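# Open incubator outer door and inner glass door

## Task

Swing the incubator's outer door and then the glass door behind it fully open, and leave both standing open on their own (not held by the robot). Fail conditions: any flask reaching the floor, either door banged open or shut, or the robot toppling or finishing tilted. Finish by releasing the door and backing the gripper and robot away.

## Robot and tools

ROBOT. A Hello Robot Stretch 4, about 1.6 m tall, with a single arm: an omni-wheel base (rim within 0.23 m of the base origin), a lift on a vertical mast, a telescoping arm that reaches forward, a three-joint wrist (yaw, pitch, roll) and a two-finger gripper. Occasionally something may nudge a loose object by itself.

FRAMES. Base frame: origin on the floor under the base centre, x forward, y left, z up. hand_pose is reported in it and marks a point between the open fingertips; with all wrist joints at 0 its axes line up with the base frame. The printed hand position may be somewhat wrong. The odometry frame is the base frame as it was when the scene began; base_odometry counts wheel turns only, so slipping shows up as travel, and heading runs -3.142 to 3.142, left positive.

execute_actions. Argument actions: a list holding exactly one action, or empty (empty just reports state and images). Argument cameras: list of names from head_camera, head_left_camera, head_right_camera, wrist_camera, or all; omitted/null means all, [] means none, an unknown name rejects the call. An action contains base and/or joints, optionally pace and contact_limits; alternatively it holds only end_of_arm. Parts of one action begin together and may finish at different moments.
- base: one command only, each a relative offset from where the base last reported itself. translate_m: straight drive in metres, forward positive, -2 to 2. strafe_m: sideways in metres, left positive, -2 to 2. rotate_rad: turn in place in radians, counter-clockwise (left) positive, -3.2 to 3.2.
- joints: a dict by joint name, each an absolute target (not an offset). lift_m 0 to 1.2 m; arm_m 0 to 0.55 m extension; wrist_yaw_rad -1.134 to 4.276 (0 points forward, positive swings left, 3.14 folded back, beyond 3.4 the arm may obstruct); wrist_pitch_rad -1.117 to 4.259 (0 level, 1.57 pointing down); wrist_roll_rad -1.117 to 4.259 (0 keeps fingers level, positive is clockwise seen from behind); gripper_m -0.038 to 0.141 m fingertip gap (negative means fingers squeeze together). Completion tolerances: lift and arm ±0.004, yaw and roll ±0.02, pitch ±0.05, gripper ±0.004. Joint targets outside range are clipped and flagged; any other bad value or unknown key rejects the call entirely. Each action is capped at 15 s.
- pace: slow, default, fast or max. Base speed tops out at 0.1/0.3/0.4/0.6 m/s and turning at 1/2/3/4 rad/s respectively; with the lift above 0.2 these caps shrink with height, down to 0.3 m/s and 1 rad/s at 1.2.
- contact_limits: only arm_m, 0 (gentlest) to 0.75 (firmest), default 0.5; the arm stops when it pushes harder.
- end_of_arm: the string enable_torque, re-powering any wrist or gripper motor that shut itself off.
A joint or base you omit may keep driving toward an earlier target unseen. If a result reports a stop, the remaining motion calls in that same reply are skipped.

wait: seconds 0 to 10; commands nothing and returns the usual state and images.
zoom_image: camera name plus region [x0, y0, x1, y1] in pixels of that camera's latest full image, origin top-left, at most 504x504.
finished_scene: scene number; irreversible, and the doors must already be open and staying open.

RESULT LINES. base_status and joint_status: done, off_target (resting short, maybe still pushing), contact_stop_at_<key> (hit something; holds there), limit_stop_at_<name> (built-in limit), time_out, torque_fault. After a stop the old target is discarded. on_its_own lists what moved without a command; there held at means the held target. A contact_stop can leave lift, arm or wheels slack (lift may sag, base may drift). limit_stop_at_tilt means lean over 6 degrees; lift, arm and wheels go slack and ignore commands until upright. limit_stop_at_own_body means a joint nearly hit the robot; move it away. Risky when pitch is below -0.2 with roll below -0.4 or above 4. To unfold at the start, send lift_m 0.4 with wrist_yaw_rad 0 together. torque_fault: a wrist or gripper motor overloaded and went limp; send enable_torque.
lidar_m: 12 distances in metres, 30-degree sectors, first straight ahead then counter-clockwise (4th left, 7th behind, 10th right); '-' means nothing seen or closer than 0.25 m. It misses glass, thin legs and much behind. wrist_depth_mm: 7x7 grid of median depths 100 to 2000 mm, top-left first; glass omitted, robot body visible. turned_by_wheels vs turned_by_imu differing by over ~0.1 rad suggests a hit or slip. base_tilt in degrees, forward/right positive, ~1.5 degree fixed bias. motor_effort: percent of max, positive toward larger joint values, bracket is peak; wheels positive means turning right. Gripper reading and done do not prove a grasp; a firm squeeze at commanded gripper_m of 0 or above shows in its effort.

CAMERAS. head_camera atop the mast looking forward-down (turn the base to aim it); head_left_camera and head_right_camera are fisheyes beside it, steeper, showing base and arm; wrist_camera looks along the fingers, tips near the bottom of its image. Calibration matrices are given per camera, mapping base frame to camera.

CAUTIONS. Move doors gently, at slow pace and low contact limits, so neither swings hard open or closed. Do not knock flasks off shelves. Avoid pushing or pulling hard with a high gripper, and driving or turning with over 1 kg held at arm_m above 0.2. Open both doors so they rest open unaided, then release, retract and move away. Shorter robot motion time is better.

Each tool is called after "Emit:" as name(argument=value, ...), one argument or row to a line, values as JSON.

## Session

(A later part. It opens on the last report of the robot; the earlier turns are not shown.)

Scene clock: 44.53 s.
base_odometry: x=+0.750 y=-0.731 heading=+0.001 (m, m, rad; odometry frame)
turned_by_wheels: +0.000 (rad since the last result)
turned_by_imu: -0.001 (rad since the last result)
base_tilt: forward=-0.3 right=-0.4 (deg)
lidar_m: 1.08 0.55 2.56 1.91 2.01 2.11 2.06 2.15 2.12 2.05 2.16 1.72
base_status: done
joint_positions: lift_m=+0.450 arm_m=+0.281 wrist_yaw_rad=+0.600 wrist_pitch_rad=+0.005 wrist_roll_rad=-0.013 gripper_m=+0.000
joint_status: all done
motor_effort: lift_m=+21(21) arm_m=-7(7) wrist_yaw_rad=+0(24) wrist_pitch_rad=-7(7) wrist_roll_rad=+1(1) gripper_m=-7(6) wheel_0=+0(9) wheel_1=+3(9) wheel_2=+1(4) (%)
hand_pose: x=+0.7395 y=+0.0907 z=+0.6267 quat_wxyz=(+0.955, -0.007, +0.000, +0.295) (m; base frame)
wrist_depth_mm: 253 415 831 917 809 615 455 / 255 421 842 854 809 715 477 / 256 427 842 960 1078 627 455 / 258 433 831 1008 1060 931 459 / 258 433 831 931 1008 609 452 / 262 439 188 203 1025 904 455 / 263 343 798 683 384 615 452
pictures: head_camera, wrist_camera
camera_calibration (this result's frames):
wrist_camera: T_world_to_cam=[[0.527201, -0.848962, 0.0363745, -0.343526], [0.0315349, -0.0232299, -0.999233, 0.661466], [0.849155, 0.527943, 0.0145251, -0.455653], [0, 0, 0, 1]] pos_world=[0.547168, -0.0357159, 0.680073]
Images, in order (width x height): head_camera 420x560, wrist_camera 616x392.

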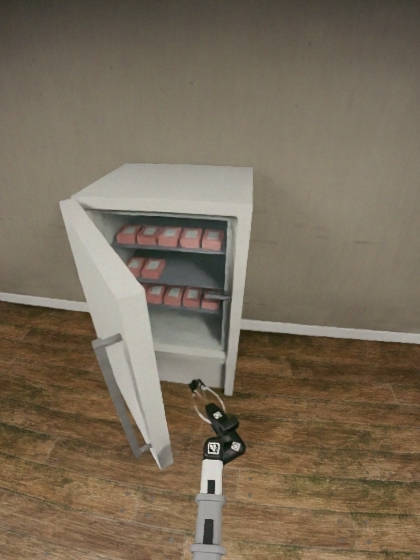

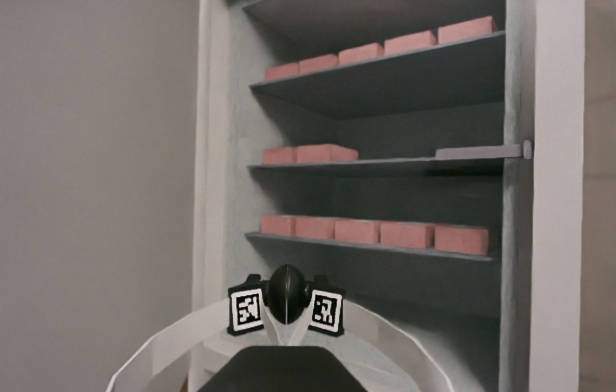

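Emit:
execute_actions(
  actions=[],
  cameras=["head_camera", "head_left_camera"],
)

Scene clock: 44.70 s.
base_odometry: x=+0.750 y=-0.731 heading=+0.001 (m, m, rad; odometry frame)
turned_by_wheels: +0.000 (rad since the last result)
turned_by_imu: +0.000 (rad since the last result)
base_tilt: forward=-0.2 right=-0.4 (deg)
lidar_m: 1.06 0.54 2.56 1.92 2.00 2.10 2.04 2.15 2.11 2.05 2.18 1.71
base_status: done
joint_positions: lift_m=+0.450 arm_m=+0.281 wrist_yaw_rad=+0.600 wrist_pitch_rad=+0.005 wrist_roll_rad=-0.013 gripper_m=+0.000
joint_status: all done
motor_effort: lift_m=+21(21) arm_m=-7(7) wrist_yaw_rad=+0(24) wrist_pitch_rad=-7(7) wrist_roll_rad=+1(1) gripper_m=-7(6) wheel_0=+0(9) wheel_1=+3(9) wheel_2=+0(4) (%)
hand_pose: x=+0.7395 y=+0.0907 z=+0.6267 quat_wxyz=(+0.955, -0.007, +0.000, +0.295) (m; base frame)
wrist_depth_mm: 262 427 831 917 788 621 484 / 264 430 842 866 798 715 473 / 266 436 842 960 1078 627 459 / 266 442 831 991 1060 931 452 / 271 445 820 946 1025 609 455 / 271 445 188 204 991 904 455 / 272 351 798 683 379 615 455
pictures: head_camera, head_left_camera
Images, in order (width x height): head_camera 420x560, head_left_camera 420x672.

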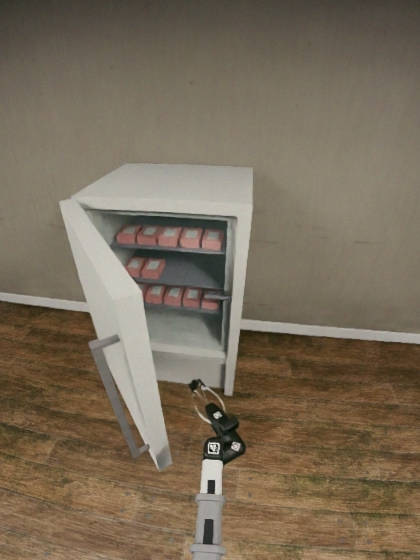

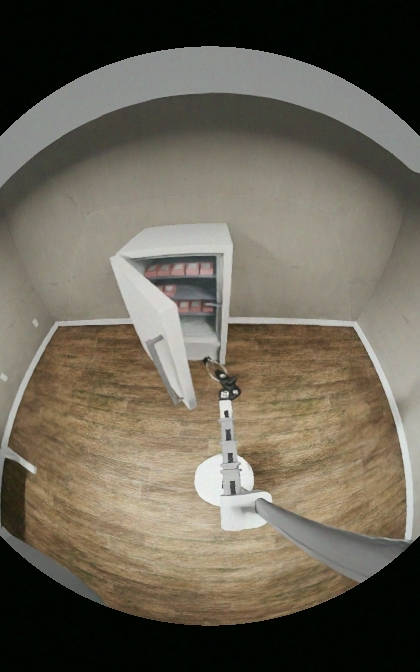

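Emit:
wait(
  seconds=2,
)

Scene clock: 46.87 s.
base_odometry: x=+0.750 y=-0.731 heading=+0.001 (m, m, rad; odometry frame)
turned_by_wheels: +0.000 (rad since the last result)
turned_by_imu: +0.000 (rad since the last result)
base_tilt: forward=-0.4 right=-0.4 (deg)
lidar_m: 1.06 0.54 2.54 1.93 2.02 2.12 2.05 2.15 2.11 2.05 2.19 1.71
base_status: done
joint_positions: lift_m=+0.450 arm_m=+0.281 wrist_yaw_rad=+0.600 wrist_pitch_rad=+0.005 wrist_roll_rad=-0.013 gripper_m=+0.000
joint_status: all done
motor_effort: lift_m=+21(21) arm_m=-7(7) wrist_yaw_rad=+0(24) wrist_pitch_rad=-7(7) wrist_roll_rad=+1(1) gripper_m=-6(6) wheel_0=+0(9) wheel_1=+3(9) wheel_2=+1(4) (%)
hand_pose: x=+0.7395 y=+0.0907 z=+0.6267 quat_wxyz=(+0.955, -0.007, +0.000, +0.295) (m; base frame)
wrist_depth_mm: 265 433 842 917 820 621 455 / 268 436 831 866 798 723 480 / 271 442 831 946 1060 627 459 / 271 449 831 991 1060 931 455 / 274 449 831 931 1008 615 459 / 277 455 188 204 991 931 455 / 276 357 788 683 382 615 452
wait: 2.00 s; at rest by 0.10 s
pictures: head_camera, head_left_camera, head_right_camera, wrist_camera
camera_calibration (this result's frames):
wrist_camera: T_world_to_cam=[[0.527201, -0.848962, 0.0363743, -0.343526], [0.0315349, -0.0232298, -0.999233, 0.661466], [0.849155, 0.527943, 0.0145252, -0.455653], [0, 0, 0, 1]] pos_world=[0.547168, -0.035716, 0.680073]
Images, in order (width x height): head_camera 420x560, head_left_camera 420x672, head_right_camera 420x672, wrist_camera 616x392.

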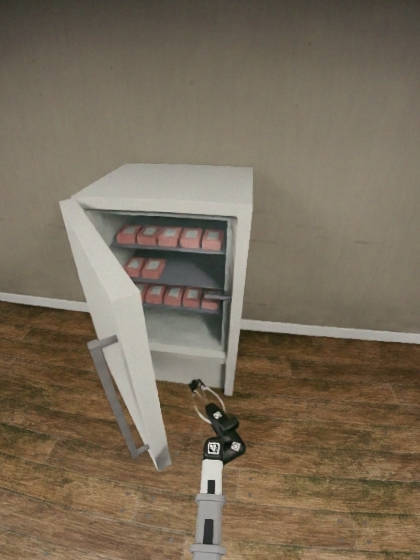

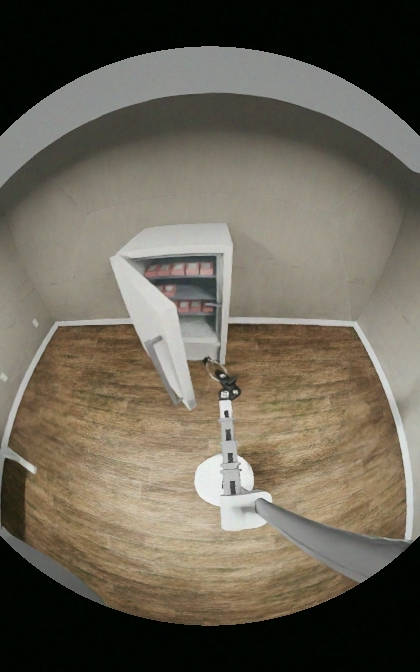

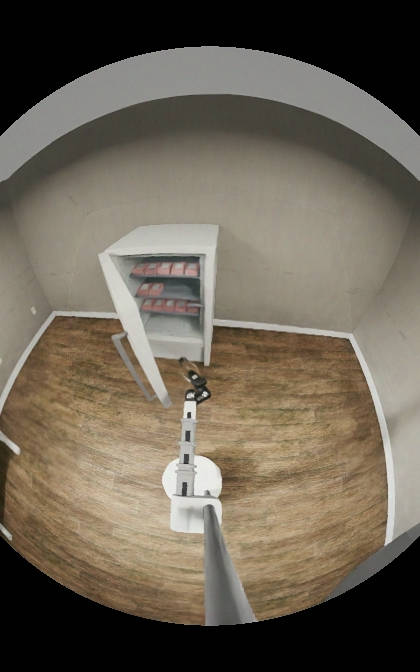

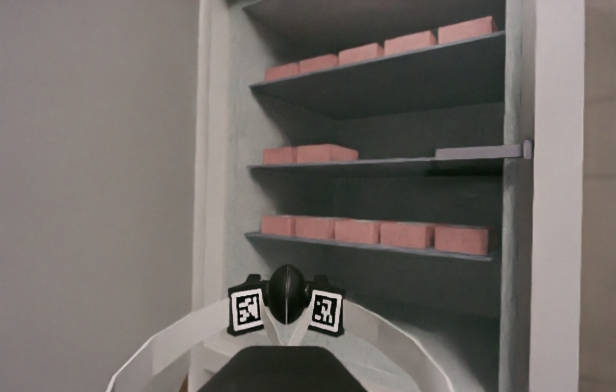

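Emit:
execute_actions(
  actions=[
    {"base": {"strafe_m": 0.5}, "joints": {"arm_m": 0.10}, "pace": "slow"},
  ],
  cameras=["head_camera", "head_left_camera", "wrist_camera"],
)

Scene clock: 53.50 s.
base_odometry: x=+0.749 y=-0.231 heading=+0.002 (m, m, rad; odometry frame)
turned_by_wheels: +0.000 (rad since the last result)
turned_by_imu: -0.002 (rad since the last result)
base_tilt: forward=-0.3 right=-0.3 (deg)
lidar_m: 0.61 0.40 2.19 1.42 1.46 2.05 2.02 2.14 2.61 2.55 2.30 1.13
base_status: done
joint_positions: lift_m=+0.450 arm_m=+0.101 wrist_yaw_rad=+0.600 wrist_pitch_rad=+0.005 wrist_roll_rad=-0.013 gripper_m=+0.000
joint_status: all done
motor_effort: lift_m=+22(22) arm_m=-6(6) wrist_yaw_rad=+1(20) wrist_pitch_rad=-7(7) wrist_roll_rad=+1(2) gripper_m=-6(8) wheel_0=+0(11) wheel_1=+3(4) wheel_2=+0(1) (%)
hand_pose: x=+0.5595 y=+0.0906 z=+0.6267 quat_wxyz=(+0.955, -0.007, +0.000, +0.295) (m; base frame)
wrist_depth_mm: 190 226 278 359 508 750 842 / 191 227 279 364 512 750 768 / 191 228 279 362 517 741 976 / 191 229 281 366 521 741 1025 / 193 229 283 366 521 741 778 / 193 229 188 204 525 741 991 / 193 212 265 332 303 707 676
pictures: head_camera, head_left_camera, wrist_camera
camera_calibration (this result's frames):
wrist_camera: T_world_to_cam=[[0.527039, -0.849062, 0.0363745, -0.24857], [0.031528, -0.0232376, -0.999233, 0.667145], [0.849256, 0.527782, 0.0145221, -0.302804], [0, 0, 0, 1]] pos_world=[0.367131, -0.0357339, 0.680073]
Images, in order (width x height): head_camera 420x560, head_left_camera 420x672, wrist_camera 616x392.

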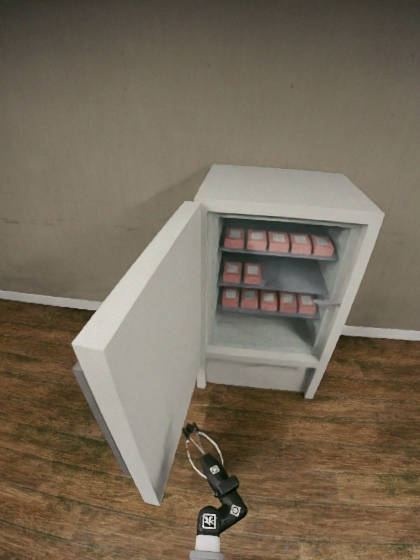

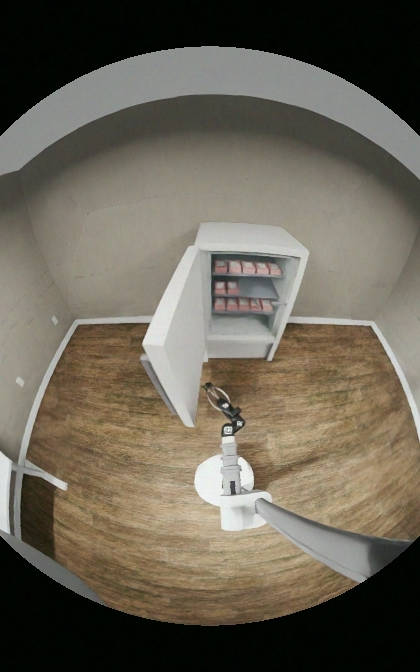

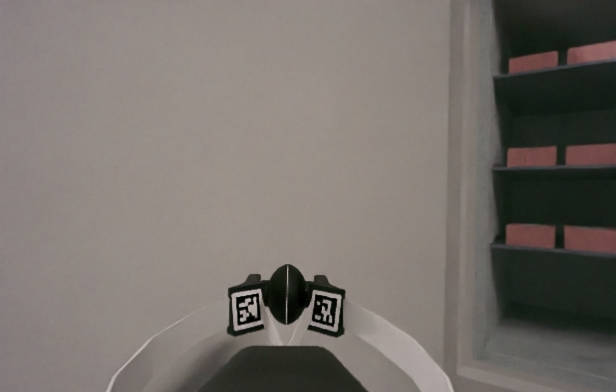

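Emit:
wait(
  seconds=2,
)

Scene clock: 55.73 s.
base_odometry: x=+0.749 y=-0.231 heading=+0.002 (m, m, rad; odometry frame)
turned_by_wheels: +0.000 (rad since the last result)
turned_by_imu: +0.000 (rad since the last result)
base_tilt: forward=-0.4 right=-0.3 (deg)
lidar_m: 0.61 0.43 2.20 1.41 1.47 2.06 2.01 2.14 2.63 2.56 2.29 1.12
base_status: done
joint_positions: lift_m=+0.450 arm_m=+0.101 wrist_yaw_rad=+0.600 wrist_pitch_rad=+0.005 wrist_roll_rad=-0.013 gripper_m=+0.000
joint_status: all done
motor_effort: lift_m=+21(22) arm_m=-6(6) wrist_yaw_rad=+1(20) wrist_pitch_rad=-7(7) wrist_roll_rad=+1(2) gripper_m=-6(8) wheel_0=-1(11) wheel_1=+2(4) wheel_2=+0(1) (%)
hand_pose: x=+0.5595 y=+0.0906 z=+0.6267 quat_wxyz=(+0.955, -0.007, +0.000, +0.295) (m; base frame)
wrist_depth_mm: 197 235 286 370 521 759 842 / 198 234 286 370 517 732 759 / 197 235 289 370 521 750 1008 / 198 236 289 375 521 732 991 / 198 236 289 375 539 750 798 / 199 236 187 204 530 732 976 / 200 220 273 340 309 715 668
wait: 2.00 s; at rest by 0.03 s
pictures: head_camera, head_left_camera, head_right_camera, wrist_camera
camera_calibration (this result's frames):
wrist_camera: T_world_to_cam=[[0.527039, -0.849062, 0.0363743, -0.24857], [0.0315279, -0.0232373, -0.999233, 0.667145], [0.849256, 0.527782, 0.0145222, -0.302804], [0, 0, 0, 1]] pos_world=[0.367131, -0.035734, 0.680073]
Images, in order (width x height): head_camera 420x560, head_left_camera 420x672, head_right_camera 420x672, wrist_camera 616x392.

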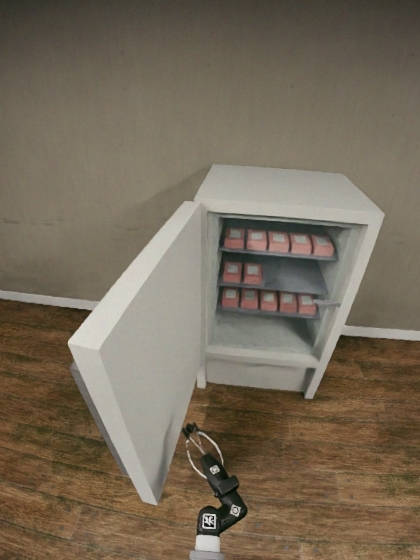

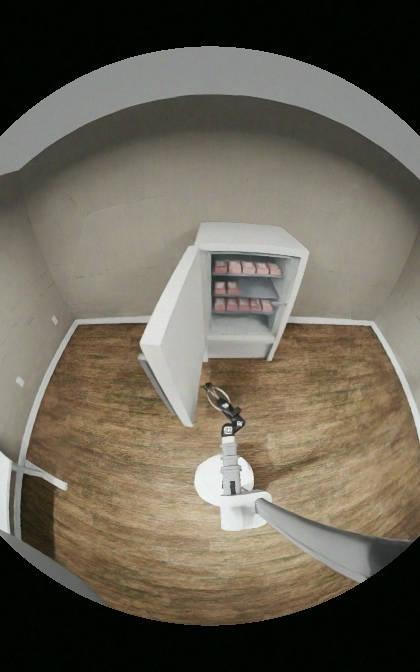

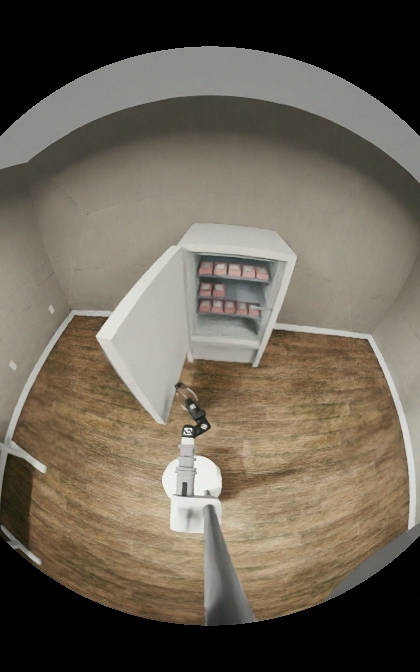

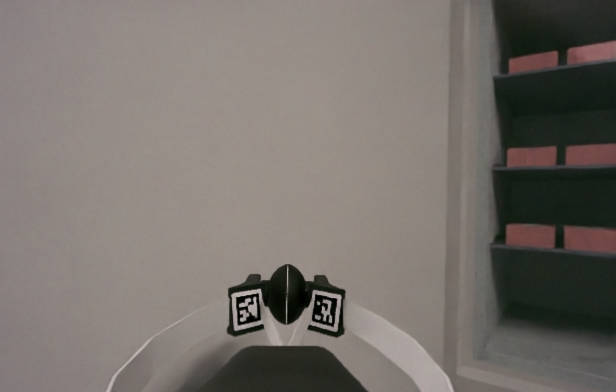

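Emit:
execute_actions(
  actions=[
    {"base": {"strafe_m": 0.14}, "pace": "slow"},
  ],
  cameras=["head_left_camera"],
)

Emit:
wait(
  seconds=2,
)

Scene clock: 58.77 s.
base_odometry: x=+0.749 y=-0.091 heading=+0.002 (m, m, rad; odometry frame)
turned_by_wheels: +0.000 (rad since the last result)
turned_by_imu: -0.001 (rad since the last result)
base_tilt: forward=-0.3 right=-0.3 (deg)
lidar_m: 0.60 0.48 2.08 1.29 1.31 1.93 2.00 2.12 2.76 2.69 2.33 1.13
base_status: done
joint_positions: lift_m=+0.450 arm_m=+0.101 wrist_yaw_rad=+0.600 wrist_pitch_rad=+0.005 wrist_roll_rad=-0.013 gripper_m=+0.000
joint_status: not commanded
motor_effort: lift_m=+22(21) arm_m=-6(6) wrist_yaw_rad=+0(21) wrist_pitch_rad=-7(7) wrist_roll_rad=+1(1) gripper_m=-7(6) wheel_0=-2(8) wheel_1=+1(7) wheel_2=+0(2) (%)
hand_pose: x=+0.5594 y=+0.0907 z=+0.6267 quat_wxyz=(+0.955, -0.007, +0.000, +0.295) (m; base frame)
wrist_depth_mm: 228 256 294 345 415 521 668 / 227 258 294 343 413 525 661 / 229 256 296 345 415 525 661 / 229 256 297 343 418 521 661 / 229 258 296 345 415 530 661 / 228 258 189 204 418 530 759 / 228 245 283 327 273 530 676
pictures: head_left_camera
Images, in order (width x height): head_left_camera 420x672.

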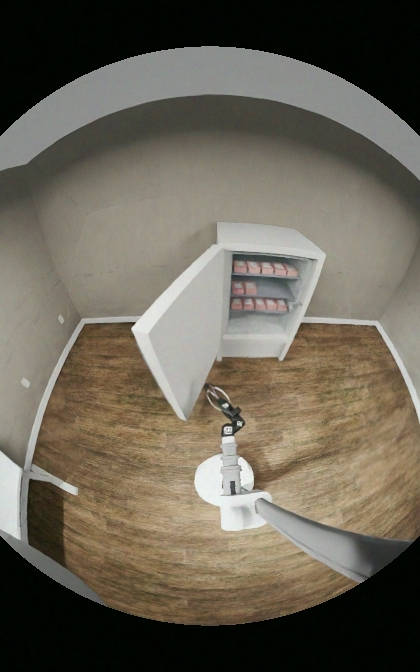

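Scene clock: 60.77 s.
base_odometry: x=+0.749 y=-0.091 heading=+0.002 (m, m, rad; odometry frame)
turned_by_wheels: +0.000 (rad since the last result)
turned_by_imu: +0.000 (rad since the last result)
base_tilt: forward=-0.2 right=-0.4 (deg)
lidar_m: 0.60 0.48 2.06 1.25 1.32 1.93 2.00 2.11 2.76 2.69 2.30 1.14
base_status: done
joint_positions: lift_m=+0.450 arm_m=+0.101 wrist_yaw_rad=+0.600 wrist_pitch_rad=+0.005 wrist_roll_rad=-0.013 gripper_m=+0.000
joint_status: not commanded
motor_effort: lift_m=+21(21) arm_m=-6(6) wrist_yaw_rad=+1(21) wrist_pitch_rad=-7(7) wrist_roll_rad=+2(1) gripper_m=-7(6) wheel_0=-2(8) wheel_1=+1(7) wheel_2=+1(2) (%)
hand_pose: x=+0.5594 y=+0.0907 z=+0.6267 quat_wxyz=(+0.955, -0.007, +0.000, +0.295) (m; base frame)
wrist_depth_mm: 226 256 294 342 415 525 676 / 229 257 293 345 415 525 668 / 228 257 294 347 413 521 661 / 227 258 294 347 421 521 668 / 228 258 294 347 415 535 668 / 229 257 188 204 418 530 768 / 228 243 285 327 273 535 668
wait: 2.00 s; at rest by 0.27 s
pictures: head_camera, head_left_camera, head_right_camera, wrist_camera
camera_calibration (this result's frames):
wrist_camera: T_world_to_cam=[[0.527099, -0.849025, 0.0363745, -0.248527], [0.0315296, -0.0232353, -0.999233, 0.667149], [0.849219, 0.527842, 0.0145221, -0.302699], [0, 0, 0, 1]] pos_world=[0.367021, -0.0357272, 0.680073]
Images, in order (width x height): head_camera 420x560, head_left_camera 420x672, head_right_camera 420x672, wrist_camera 616x392.

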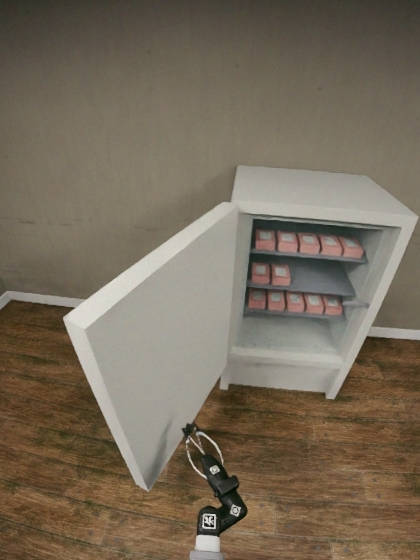

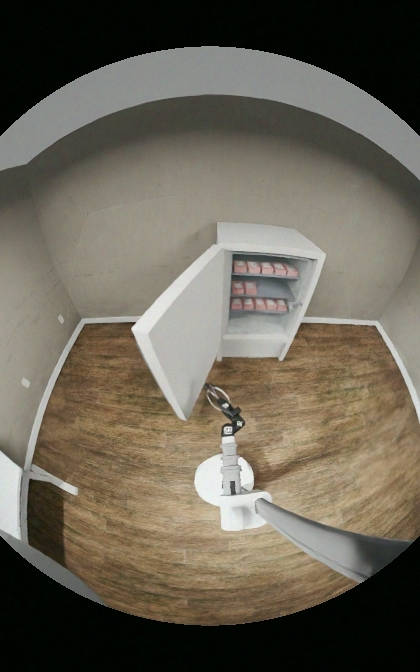

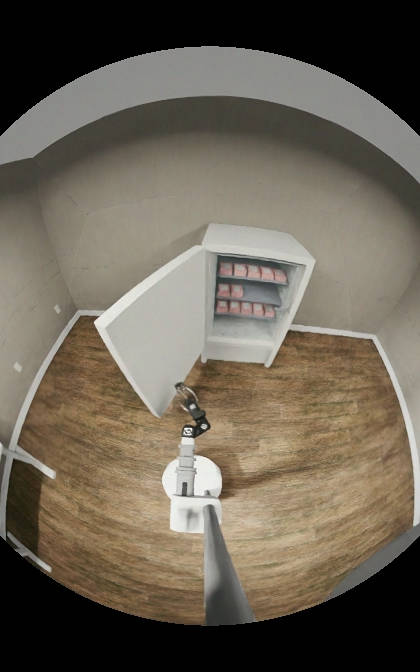

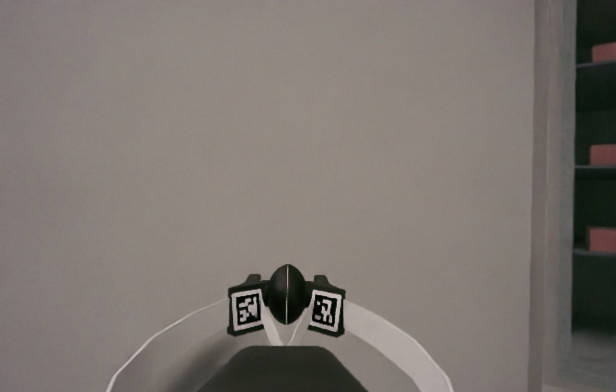

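Emit:
execute_actions(
  actions=[
    {"base": {"strafe_m": 0.09}, "pace": "slow"},
  ],
  cameras=["head_camera"],
)

Scene clock: 63.13 s.
base_odometry: x=+0.749 y=-0.001 heading=+0.000 (m, m, rad; odometry frame)
turned_by_wheels: -0.001 (rad since the last result)
turned_by_imu: -0.002 (rad since the last result)
base_tilt: forward=-0.3 right=-0.4 (deg)
lidar_m: 0.48 0.45 1.97 1.19 1.22 1.76 1.98 2.12 2.84 2.79 2.35 1.14
base_status: done
joint_positions: lift_m=+0.450 arm_m=+0.101 wrist_yaw_rad=+0.591 wrist_pitch_rad=+0.005 wrist_roll_rad=-0.013 gripper_m=+0.000
joint_status: not commanded
on_its_own: wrist_yaw_rad is at rest, and its effort (+25) is outside its rest range (-13 to +13)
motor_effort: lift_m=+21(21) arm_m=-4(6) wrist_yaw_rad=+25(27) wrist_pitch_rad=-7(7) wrist_roll_rad=+2(2) gripper_m=-4(7) wheel_0=-9(7) wheel_1=+0(8) wheel_2=-5(5) (%)
hand_pose: x=+0.5599 y=+0.0881 z=+0.6267 quat_wxyz=(+0.957, -0.007, +0.000, +0.291) (m; base frame)
wrist_depth_mm: 165 186 215 251 307 389 525 / 165 187 214 252 307 392 525 / 165 187 215 253 309 392 530 / 166 187 216 254 307 392 525 / 165 187 216 254 309 394 535 / 166 188 190 196 307 399 530 / 167 178 206 196 287 397 530
pictures: head_camera
Images, in order (width x height): head_camera 420x560.

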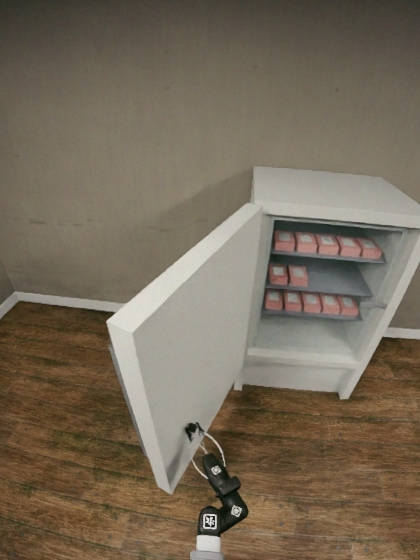

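Emit:
execute_actions(
  actions=[
    {"base": {"strafe_m": -0.62}, "joints": {"wrist_yaw_rad": 0.0, "lift_m": 0.5, "arm_m": 0.3, "gripper_m": 0.06}, "pace": "fast"},
  ],
  cameras=["head_camera", "wrist_camera"],
)

Scene clock: 66.13 s.
base_odometry: x=+0.749 y=-0.621 heading=+0.001 (m, m, rad; odometry frame)
turned_by_wheels: +0.000 (rad since the last result)
turned_by_imu: +0.001 (rad since the last result)
base_tilt: forward=-0.3 right=-0.3 (deg)
lidar_m: 1.07 0.92 0.87 1.81 1.87 2.10 2.04 2.12 2.24 2.15 2.28 1.73
base_status: done
joint_positions: lift_m=+0.500 arm_m=+0.299 wrist_yaw_rad=+0.000 wrist_pitch_rad=+0.005 wrist_roll_rad=-0.013 gripper_m=+0.060
joint_status: all done
motor_effort: lift_m=+21(24) arm_m=+6(5) wrist_yaw_rad=-1(23) wrist_pitch_rad=-7(9) wrist_roll_rad=+1(1) gripper_m=-4(9) wheel_0=-1(8) wheel_1=+1(7) wheel_2=+1(4) (%)
hand_pose: x=+0.7583 y=-0.0874 z=+0.6766 quat_wxyz=(+1.000, -0.007, +0.002, +0.000) (m; base frame)
wrist_depth_mm: 732 831 820 723 1160 1205 1138 / 691 691 668 615 1182 1160 1182 / 715 1042 1042 615 1205 1182 1182 / 723 991 1060 621 1182 1182 1182 / 699 723 668 621 1182 1182 1182 / 750 991 200 609 202 1182 1182 / 691 683 741 149 1182 1138 1160
pictures: head_camera, wrist_camera
camera_calibration (this result's frames):
wrist_camera: T_world_to_cam=[[-0.043926, -0.998372, 0.0363762, -0.0863813], [0.0128867, -0.0369745, -0.999233, 0.71962], [0.998952, -0.0434236, 0.0144898, -0.541777], [0, 0, 0, 1]] pos_world=[0.528141, -0.083159, 0.730061]
Images, in order (width x height): head_camera 420x560, wrist_camera 616x392.

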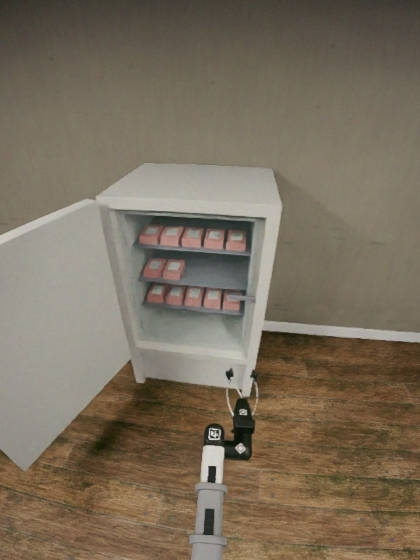

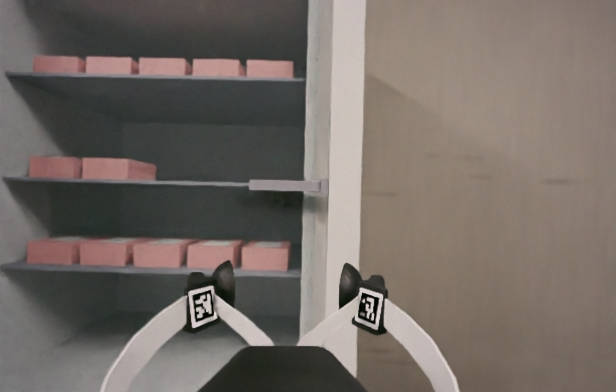

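Emit:
zoom_image(
  camera="wrist_camera",
  region=[200, 130, 380, 250],
)

Emit:
zoom_image(
  camera="head_camera",
  region=[180, 250, 300, 350],
)

Region (200, 130, 380, 250) of wrist_camera's 616x392 image, scaled by 2.800.

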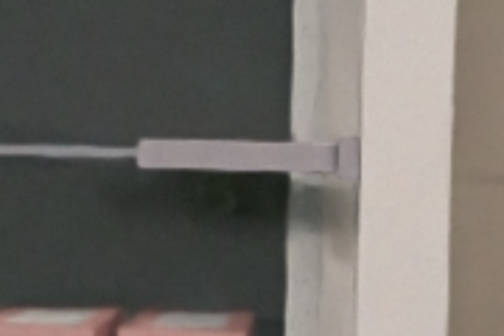

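Region (180, 250, 300, 350) of head_camera's 420x560 image, scaled by 4.200, with more detail than that image has.

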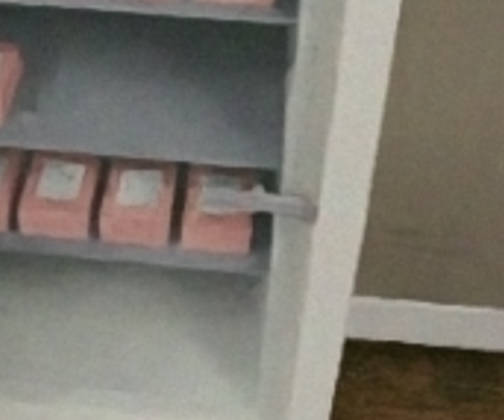

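Emit:
execute_actions(
  actions=[
    {"base": {"translate_m": 0.25}, "joints": {"lift_m": 0.573, "arm_m": 0.25, "wrist_roll_rad": 1.57, "gripper_m": 0.07}},
  ],
  cameras=["head_camera", "wrist_camera"],
)

Scene clock: 69.30 s.
base_odometry: x=+0.999 y=-0.621 heading=+0.001 (m, m, rad; odometry frame)
turned_by_wheels: +0.000 (rad since the last result)
turned_by_imu: -0.001 (rad since the last result)
base_tilt: forward=-0.3 right=-0.3 (deg)
lidar_m: 0.81 0.83 0.75 0.77 1.89 2.36 2.30 2.42 2.24 2.17 1.93 1.48
base_status: done
joint_positions: lift_m=+0.573 arm_m=+0.251 wrist_yaw_rad=+0.000 wrist_pitch_rad=+0.005 wrist_roll_rad=+1.570 gripper_m=+0.070
joint_status: all done
motor_effort: lift_m=+22(24) arm_m=-6(7) wrist_yaw_rad=+1(0) wrist_pitch_rad=-7(7) wrist_roll_rad=+3(10) gripper_m=-4(5) wheel_0=+0(7) wheel_1=+1(5) wheel_2=+3(9) (%)
hand_pose: x=+0.7105 y=-0.0874 z=+0.7495 quat_wxyz=(+0.708, +0.707, +0.002, -0.002) (m; base frame)
wrist_depth_mm: 931 917 946 960 976 976 960 / 917 917 946 960 976 1025 976 / 931 931 946 976 976 976 946 / 397 397 404 362 370 373 379 / 549 496 842 878 484 627 459 / 554 462 198 878 218 661 473 / 544 496 788 147 488 615 469
pictures: head_camera, wrist_camera
camera_calibration (this result's frames):
wrist_camera: T_world_to_cam=[[-0.049177, -0.0241025, -0.998499, 0.773402], [0.0176009, 0.999533, -0.0249943, 0.150129], [0.998635, -0.0188036, -0.0487298, -0.445342], [0, 0, 0, 1]] pos_world=[0.480125, -0.139792, 0.754293]
Images, in order (width x height): head_camera 420x560, wrist_camera 616x392.

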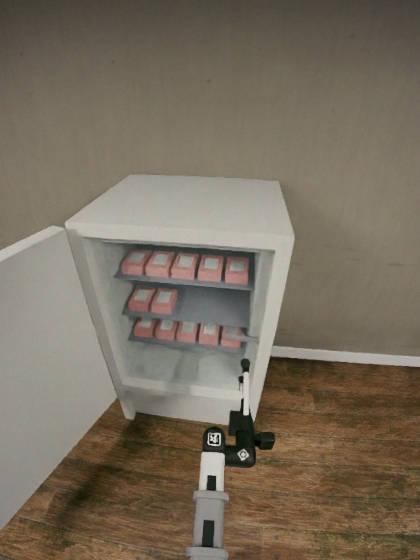

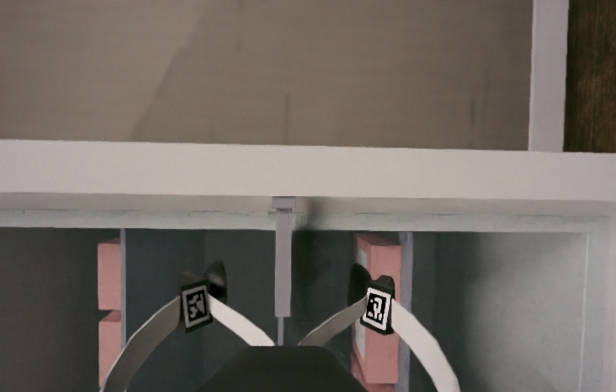

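Emit:
execute_actions(
  actions=[
    {"base": {"strafe_m": 0.008}, "joints": {"lift_m": 0.577, "arm_m": 0.385}, "contact_limits": {"arm_m": 0.15}},
  ],
  cameras=["head_camera", "wrist_camera"],
)

Scene clock: 71.17 s.
base_odometry: x=+0.999 y=-0.613 heading=+0.001 (m, m, rad; odometry frame)
turned_by_wheels: +0.000 (rad since the last result)
turned_by_imu: +0.000 (rad since the last result)
base_tilt: forward=-0.4 right=-0.3 (deg)
lidar_m: 0.82 0.83 0.74 0.77 1.85 2.35 2.28 2.41 2.25 2.19 1.95 1.48
base_status: done
joint_positions: lift_m=+0.577 arm_m=+0.384 wrist_yaw_rad=+0.000 wrist_pitch_rad=+0.005 wrist_roll_rad=+1.570 gripper_m=+0.070
joint_status: all done
motor_effort: lift_m=+22(22) arm_m=+6(4) wrist_yaw_rad=+0(0) wrist_pitch_rad=-7(7) wrist_roll_rad=+3(2) gripper_m=-1(4) wheel_0=+2(5) wheel_1=-1(5) wheel_2=+0(1) (%)
contact_limits: arm_m 0.15
hand_pose: x=+0.8433 y=-0.0874 z=+0.7536 quat_wxyz=(+0.708, +0.707, +0.002, -0.002) (m; base frame)
wrist_depth_mm: 788 798 809 820 842 842 866 / 798 809 809 820 842 866 842 / 220 224 226 229 233 236 239 / 271 273 274 279 283 289 291 / 334 413 732 715 353 559 462 / 330 413 198 723 220 585 480 / 332 382 723 146 373 585 480
pictures: head_camera, wrist_camera
camera_calibration (this result's frames):
wrist_camera: T_world_to_cam=[[-0.0490741, -0.0240286, -0.998506, 0.783877], [0.0174842, 0.999537, -0.0249127, 0.147896], [0.998642, -0.0186806, -0.0486313, -0.577792], [0, 0, 0, 1]] pos_world=[0.61289, -0.139785, 0.758292]
Images, in order (width x height): head_camera 420x560, wrist_camera 616x392.

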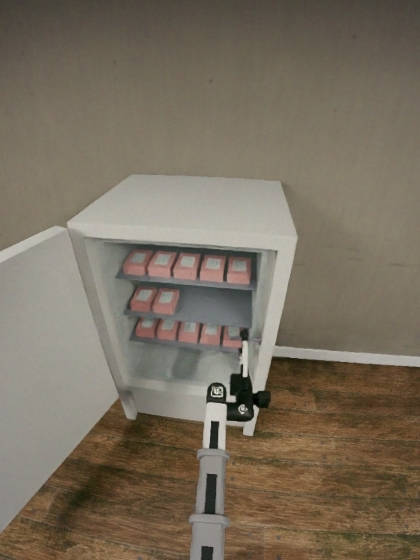

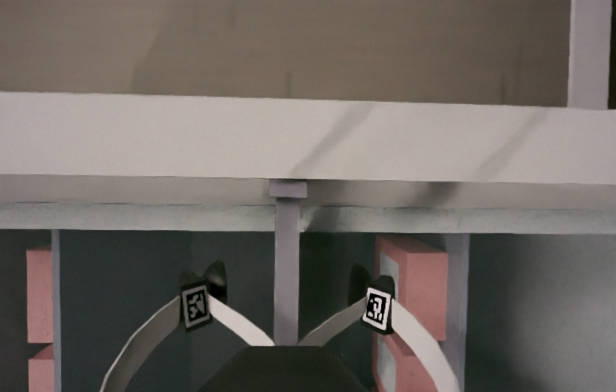

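Emit:
execute_actions(
  actions=[
    {"joints": {"arm_m": 0.41}, "contact_limits": {"arm_m": 0.1}, "pace": "slow"},
  ],
  cameras=[],
)

Emit:
execute_actions(
  actions=[
    {"joints": {"gripper_m": -0.02}},
  ],
  cameras=["head_camera", "wrist_camera"],
)

Scene clock: 72.80 s.
base_odometry: x=+0.999 y=-0.613 heading=+0.001 (m, m, rad; odometry frame)
turned_by_wheels: +0.000 (rad since the last result)
turned_by_imu: +0.000 (rad since the last result)
base_tilt: forward=-0.3 right=-0.3 (deg)
lidar_m: 0.82 0.81 0.75 0.78 1.84 2.35 2.30 2.42 2.25 2.18 1.94 1.46
base_status: not commanded
joint_positions: lift_m=+0.577 arm_m=+0.409 wrist_yaw_rad=+0.000 wrist_pitch_rad=+0.005 wrist_roll_rad=+1.570 gripper_m=+0.070
joint_status: all done
motor_effort: lift_m=+22(22) arm_m=+7(0) wrist_yaw_rad=+0(0) wrist_pitch_rad=-7(8) wrist_roll_rad=+3(3) gripper_m=-3(3) wheel_0=+1(1) wheel_1=-1(1) wheel_2=+0(0) (%)
contact_limits: arm_m 0.1
hand_pose: x=+0.8682 y=-0.0874 z=+0.7536 quat_wxyz=(+0.708, +0.707, +0.002, -0.002) (m; base frame)
wrist_depth_mm: 768 778 788 798 831 809 820 / 195 199 788 798 831 820 831 / 196 199 202 204 207 210 213 / 246 248 251 216 258 262 264 / 296 410 683 699 345 325 462 / 303 413 199 707 219 559 480 / 306 382 699 146 375 554 480
pictures: none
No camera images: the call's "cameras" was empty. Leave "cameras" out to get every camera's image.

Scene clock: 74.43 s.
base_odometry: x=+0.999 y=-0.613 heading=+0.001 (m, m, rad; odometry frame)
turned_by_wheels: +0.000 (rad since the last result)
turned_by_imu: +0.000 (rad since the last result)
base_tilt: forward=-0.3 right=-0.3 (deg)
lidar_m: 0.81 0.82 0.75 0.76 1.88 2.36 2.30 2.42 2.25 2.19 1.94 1.47
base_status: not commanded
joint_positions: lift_m=+0.577 arm_m=+0.410 wrist_yaw_rad=+0.004 wrist_pitch_rad=+0.005 wrist_roll_rad=+1.570 gripper_m=-0.019
joint_status: all done
motor_effort: lift_m=+22(22) arm_m=+1(6) wrist_yaw_rad=-10(12) wrist_pitch_rad=-7(7) wrist_roll_rad=+3(3) gripper_m=-24(23) wheel_0=-1(2) wheel_1=-1(1) wheel_2=+4(4) (%)
hand_pose: x=+0.8695 y=-0.0863 z=+0.7536 quat_wxyz=(+0.708, +0.707, +0.003, +0.000) (m; base frame)
wrist_depth_mm: 759 759 788 798 809 820 831 / 195 196 198 798 798 809 820 / 193 196 198 202 206 207 209 / 244 248 249 251 256 260 264 / 297 410 683 715 382 320 459 / 300 413 185 204 322 324 484 / 304 357 699 214 375 564 480
pictures: head_camera, wrist_camera
camera_calibration (this result's frames):
wrist_camera: T_world_to_cam=[[-0.0487067, -0.0242121, -0.99852, 0.784947], [0.0137352, 0.999595, -0.0249082, 0.149616], [0.998719, -0.0149281, -0.0483544, -0.603955], [0, 0, 0, 1]] pos_world=[0.639358, -0.139566, 0.758308]
Images, in order (width x height): head_camera 420x560, wrist_camera 616x392.

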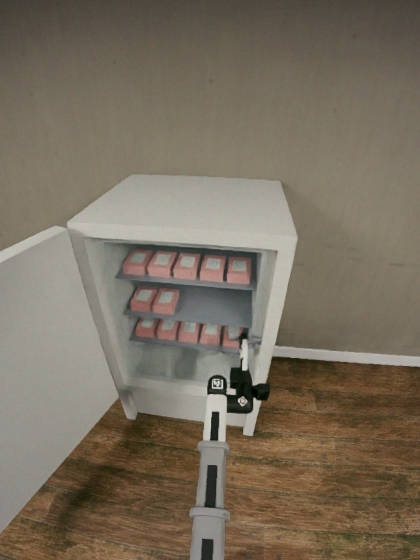

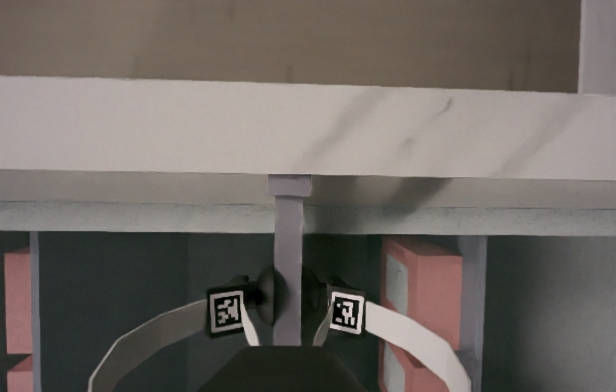

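Emit:
execute_actions(
  actions=[
    {"joints": {"wrist_roll_rad": 1.37}, "pace": "slow"},
  ],
  cameras=["wrist_camera"],
)

Scene clock: 75.53 s.
base_odometry: x=+0.999 y=-0.613 heading=+0.001 (m, m, rad; odometry frame)
turned_by_wheels: +0.000 (rad since the last result)
turned_by_imu: +0.000 (rad since the last result)
base_tilt: forward=-0.4 right=-0.3 (deg)
lidar_m: 0.82 0.82 0.75 0.79 1.87 2.35 2.29 2.43 2.25 2.19 1.92 1.48
base_status: not commanded
joint_positions: lift_m=+0.577 arm_m=+0.410 wrist_yaw_rad=+0.002 wrist_pitch_rad=+0.005 wrist_roll_rad=+1.374 gripper_m=-0.019
joint_status: all done
motor_effort: lift_m=+22(22) arm_m=+1(1) wrist_yaw_rad=-7(11) wrist_pitch_rad=-7(7) wrist_roll_rad=-9(10) gripper_m=-22(25) wheel_0=-1(1) wheel_1=-1(1) wheel_2=+4(4) (%)
hand_pose: x=+0.8694 y=-0.0867 z=+0.7536 quat_wxyz=(+0.773, +0.634, +0.003, -0.001) (m; base frame)
wrist_depth_mm: 194 778 788 788 798 820 831 / 195 196 199 202 809 831 820 / 243 245 200 202 204 207 831 / 300 248 251 252 248 208 210 / 301 462 691 255 258 260 263 / 304 433 183 213 319 535 462 / 315 415 707 215 330 521 452
pictures: wrist_camera
camera_calibration (this result's frames):
wrist_camera: T_world_to_cam=[[-0.0481678, -0.2179, -0.974782, 0.749775], [0.0143297, 0.975663, -0.218805, 0.293564], [0.998736, -0.0245076, -0.0438731, -0.608062], [0, 0, 0, 1]] pos_world=[0.639202, -0.137946, 0.768423]
Images, in order (width x height): wrist_camera 616x392.

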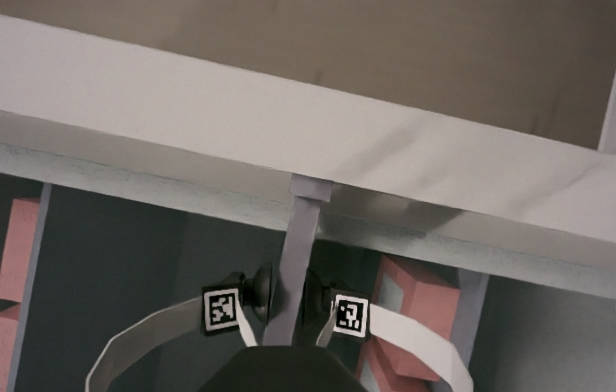

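Emit:
execute_actions(
  actions=[
    {"joints": {"wrist_roll_rad": 1.9}, "pace": "slow"},
  ],
  cameras=["wrist_camera"],
)

Scene clock: 76.73 s.
base_odometry: x=+0.999 y=-0.613 heading=+0.001 (m, m, rad; odometry frame)
turned_by_wheels: +0.000 (rad since the last result)
turned_by_imu: +0.000 (rad since the last result)
base_tilt: forward=-0.2 right=-0.4 (deg)
lidar_m: 0.82 0.83 0.75 0.76 1.87 2.36 2.28 2.42 2.24 2.19 1.95 1.47
base_status: not commanded
joint_positions: lift_m=+0.577 arm_m=+0.410 wrist_yaw_rad=+0.002 wrist_pitch_rad=+0.003 wrist_roll_rad=+1.898 gripper_m=-0.019
joint_status: all done
motor_effort: lift_m=+22(22) arm_m=+1(1) wrist_yaw_rad=-5(8) wrist_pitch_rad=-3(6) wrist_roll_rad=+6(13) gripper_m=-18(23) wheel_0=-1(1) wheel_1=-1(1) wheel_2=+4(4) (%)
hand_pose: x=+0.8694 y=-0.0869 z=+0.7540 quat_wxyz=(+0.583, +0.813, +0.002, -0.001) (m; base frame)
wrist_depth_mm: 768 768 778 798 820 209 210 / 768 788 788 204 206 210 264 / 768 196 200 203 257 262 268 / 194 198 206 255 320 585 484 / 242 248 252 699 404 325 508 / 245 373 185 204 347 327 544 / 301 317 559 214 723 329 591
pictures: wrist_camera
camera_calibration (this result's frames):
wrist_camera: T_world_to_cam=[[-0.0480143, 0.299229, -0.952972, 0.778426], [0.0169238, 0.95418, 0.298756, -0.100556], [0.998703, -0.00178334, -0.0508783, -0.600717], [0, 0, 0, 1]] pos_world=[0.639016, -0.13805, 0.741296]
Images, in order (width x height): wrist_camera 616x392.

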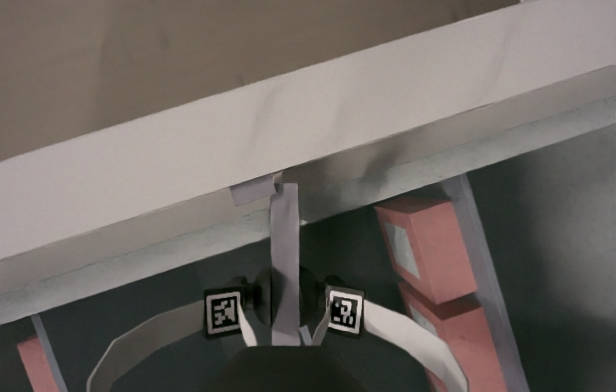

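Emit:
execute_actions(
  actions=[
    {"joints": {"wrist_roll_rad": 3.1}, "pace": "slow"},
  ],
  cameras=["head_camera", "wrist_camera"],
)

Scene clock: 78.30 s.
base_odometry: x=+0.999 y=-0.613 heading=+0.001 (m, m, rad; odometry frame)
turned_by_wheels: +0.000 (rad since the last result)
turned_by_imu: +0.000 (rad since the last result)
base_tilt: forward=-0.3 right=-0.3 (deg)
lidar_m: 0.82 0.82 0.74 0.77 1.86 2.36 2.29 2.42 2.25 2.18 1.91 1.47
base_status: not commanded
joint_positions: lift_m=+0.577 arm_m=+0.410 wrist_yaw_rad=-0.003 wrist_pitch_rad=-0.003 wrist_roll_rad=+3.098 gripper_m=-0.019
joint_status: all done
motor_effort: lift_m=+20(22) arm_m=+1(1) wrist_yaw_rad=+9(8) wrist_pitch_rad=+15(16) wrist_roll_rad=+6(10) gripper_m=-20(20) wheel_0=-1(1) wheel_1=-1(1) wheel_2=+1(4) (%)
hand_pose: x=+0.8689 y=-0.0883 z=+0.7560 quat_wxyz=(+0.022, +1.000, -0.002, +0.001) (m; base frame)
wrist_depth_mm: 768 198 252 647 634 621 609 / 768 199 252 314 324 330 634 / 778 198 253 469 349 336 340 / 759 198 252 699 723 741 654 / 778 198 252 298 399 445 512 / 759 197 187 213 723 732 609 / 750 196 251 213 504 564 574
pictures: head_camera, wrist_camera
camera_calibration (this result's frames):
wrist_camera: T_world_to_cam=[[-0.0409104, 0.996964, -0.0662547, 0.165854], [0.0148514, 0.0669096, 0.997649, -0.704702], [0.999052, 0.0398303, -0.0175436, -0.622008], [0, 0, 0, 1]] pos_world=[0.638669, -0.093424, 0.703122]
Images, in order (width x height): head_camera 420x560, wrist_camera 616x392.

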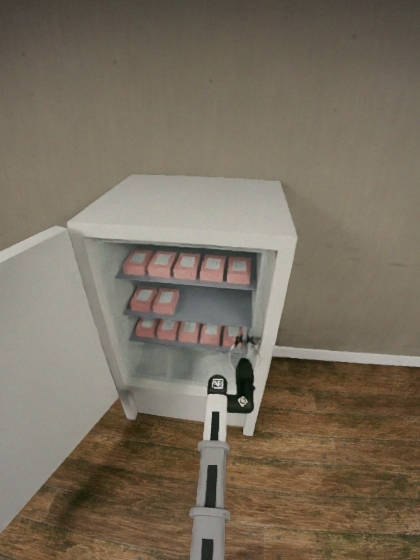

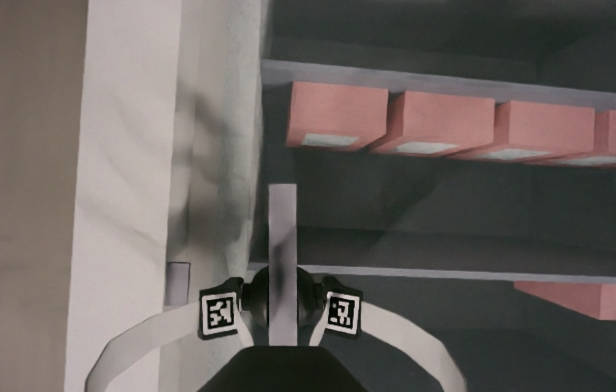

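Emit:
execute_actions(
  actions=[
    {"base": {"strafe_m": 0.006}, "joints": {"arm_m": 0.35, "gripper_m": -0.035}, "pace": "slow"},
  ],
  cameras=["head_camera", "wrist_camera"],
)

Scene clock: 80.37 s.
base_odometry: x=+0.999 y=-0.607 heading=+0.000 (m, m, rad; odometry frame)
turned_by_wheels: +0.000 (rad since the last result)
turned_by_imu: +0.000 (rad since the last result)
base_tilt: forward=-0.3 right=-0.3 (deg)
lidar_m: 0.82 0.80 0.73 0.76 1.84 2.35 2.29 2.43 2.27 2.19 1.94 1.47
base_status: done
joint_positions: lift_m=+0.577 arm_m=+0.351 wrist_yaw_rad=+0.001 wrist_pitch_rad=-0.003 wrist_roll_rad=+3.099 gripper_m=-0.034
joint_status: all done
motor_effort: lift_m=+20(20) arm_m=-7(8) wrist_yaw_rad=-2(17) wrist_pitch_rad=+15(15) wrist_roll_rad=+6(6) gripper_m=-22(22) wheel_0=-3(8) wheel_1=+0(2) wheel_2=+1(3) (%)
hand_pose: x=+0.8107 y=-0.0872 z=+0.7560 quat_wxyz=(+0.022, +1.000, +0.000, +0.002) (m; base frame)
wrist_depth_mm: 820 256 309 654 647 615 603 / 820 256 309 759 778 788 668 / 820 256 309 389 389 399 407 / 798 255 309 759 788 809 640 / 809 255 307 370 544 521 508 / 820 255 185 208 768 798 585 / 820 251 306 209 504 530 569
pictures: head_camera, wrist_camera
camera_calibration (this result's frames):
wrist_camera: T_world_to_cam=[[-0.0447976, 0.996818, -0.0659388, 0.165249], [0.0145808, 0.0666504, 0.99767, -0.703736], [0.99889, 0.0437318, -0.0175202, -0.563399], [0, 0, 0, 1]] pos_world=[0.580437, -0.0931808, 0.703122]
Images, in order (width x height): head_camera 420x560, wrist_camera 616x392.

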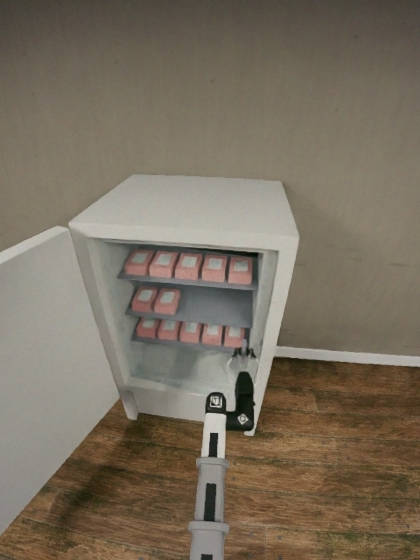

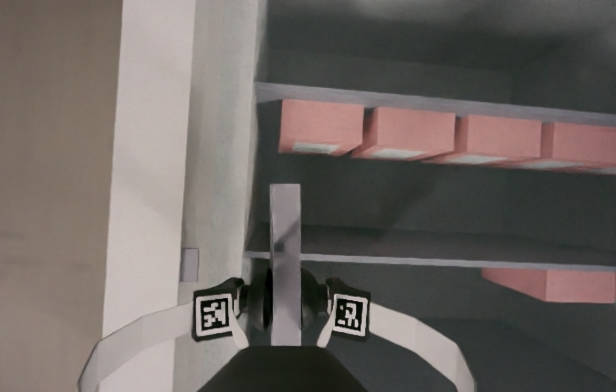

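Emit:
execute_actions(
  actions=[
    {"base": {"strafe_m": 0.022}, "joints": {"arm_m": 0.26, "lift_m": 0.581}, "pace": "slow"},
  ],
  cameras=["wrist_camera"],
)

Scene clock: 82.80 s.
base_odometry: x=+0.999 y=-0.585 heading=+0.001 (m, m, rad; odometry frame)
turned_by_wheels: +0.001 (rad since the last result)
turned_by_imu: +0.000 (rad since the last result)
base_tilt: forward=-0.3 right=-0.3 (deg)
lidar_m: 0.83 0.79 0.72 0.75 1.82 2.35 2.28 2.41 2.27 2.20 1.94 0.87
base_status: done
joint_positions: lift_m=+0.581 arm_m=+0.261 wrist_yaw_rad=+0.005 wrist_pitch_rad=+0.002 wrist_roll_rad=+3.099 gripper_m=-0.034
joint_status: all done
on_its_own: wrist_yaw_rad is at rest, and its effort (-14) is outside its rest range (-13 to +13)
motor_effort: lift_m=+22(22) arm_m=-7(5) wrist_yaw_rad=-14(23) wrist_pitch_rad=+1(15) wrist_roll_rad=+5(7) gripper_m=-25(23) wheel_0=+3(9) wheel_1=+1(6) wheel_2=+3(4) (%)
hand_pose: x=+0.7211 y=-0.0859 z=+0.7584 quat_wxyz=(+0.021, +1.000, +0.003, -0.001) (m; base frame)
wrist_depth_mm: 904 904 399 654 627 609 585 / 891 917 399 866 878 831 627 / 891 917 399 466 488 492 517 / 904 342 402 854 891 842 597 / 904 342 397 627 854 544 508 / 891 343 185 210 184 788 603 / 891 338 394 212 521 535 559
pictures: wrist_camera
camera_calibration (this result's frames):
wrist_camera: T_world_to_cam=[[-0.049485, 0.996632, -0.0653937, 0.163091], [0.0192731, 0.0664146, 0.997606, -0.708298], [0.998589, 0.0481062, -0.0224947, -0.469617], [0, 0, 0, 1]] pos_world=[0.490676, -0.0929092, 0.706703]
Images, in order (width x height): wrist_camera 616x392.

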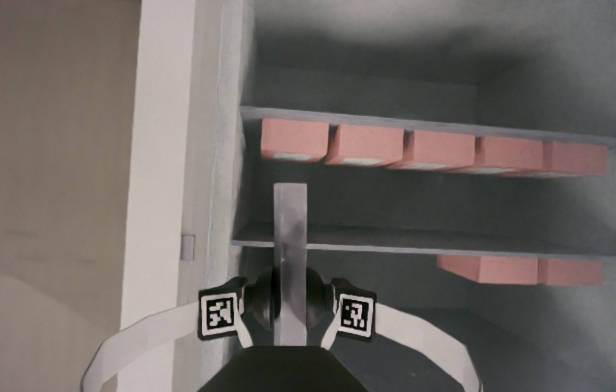

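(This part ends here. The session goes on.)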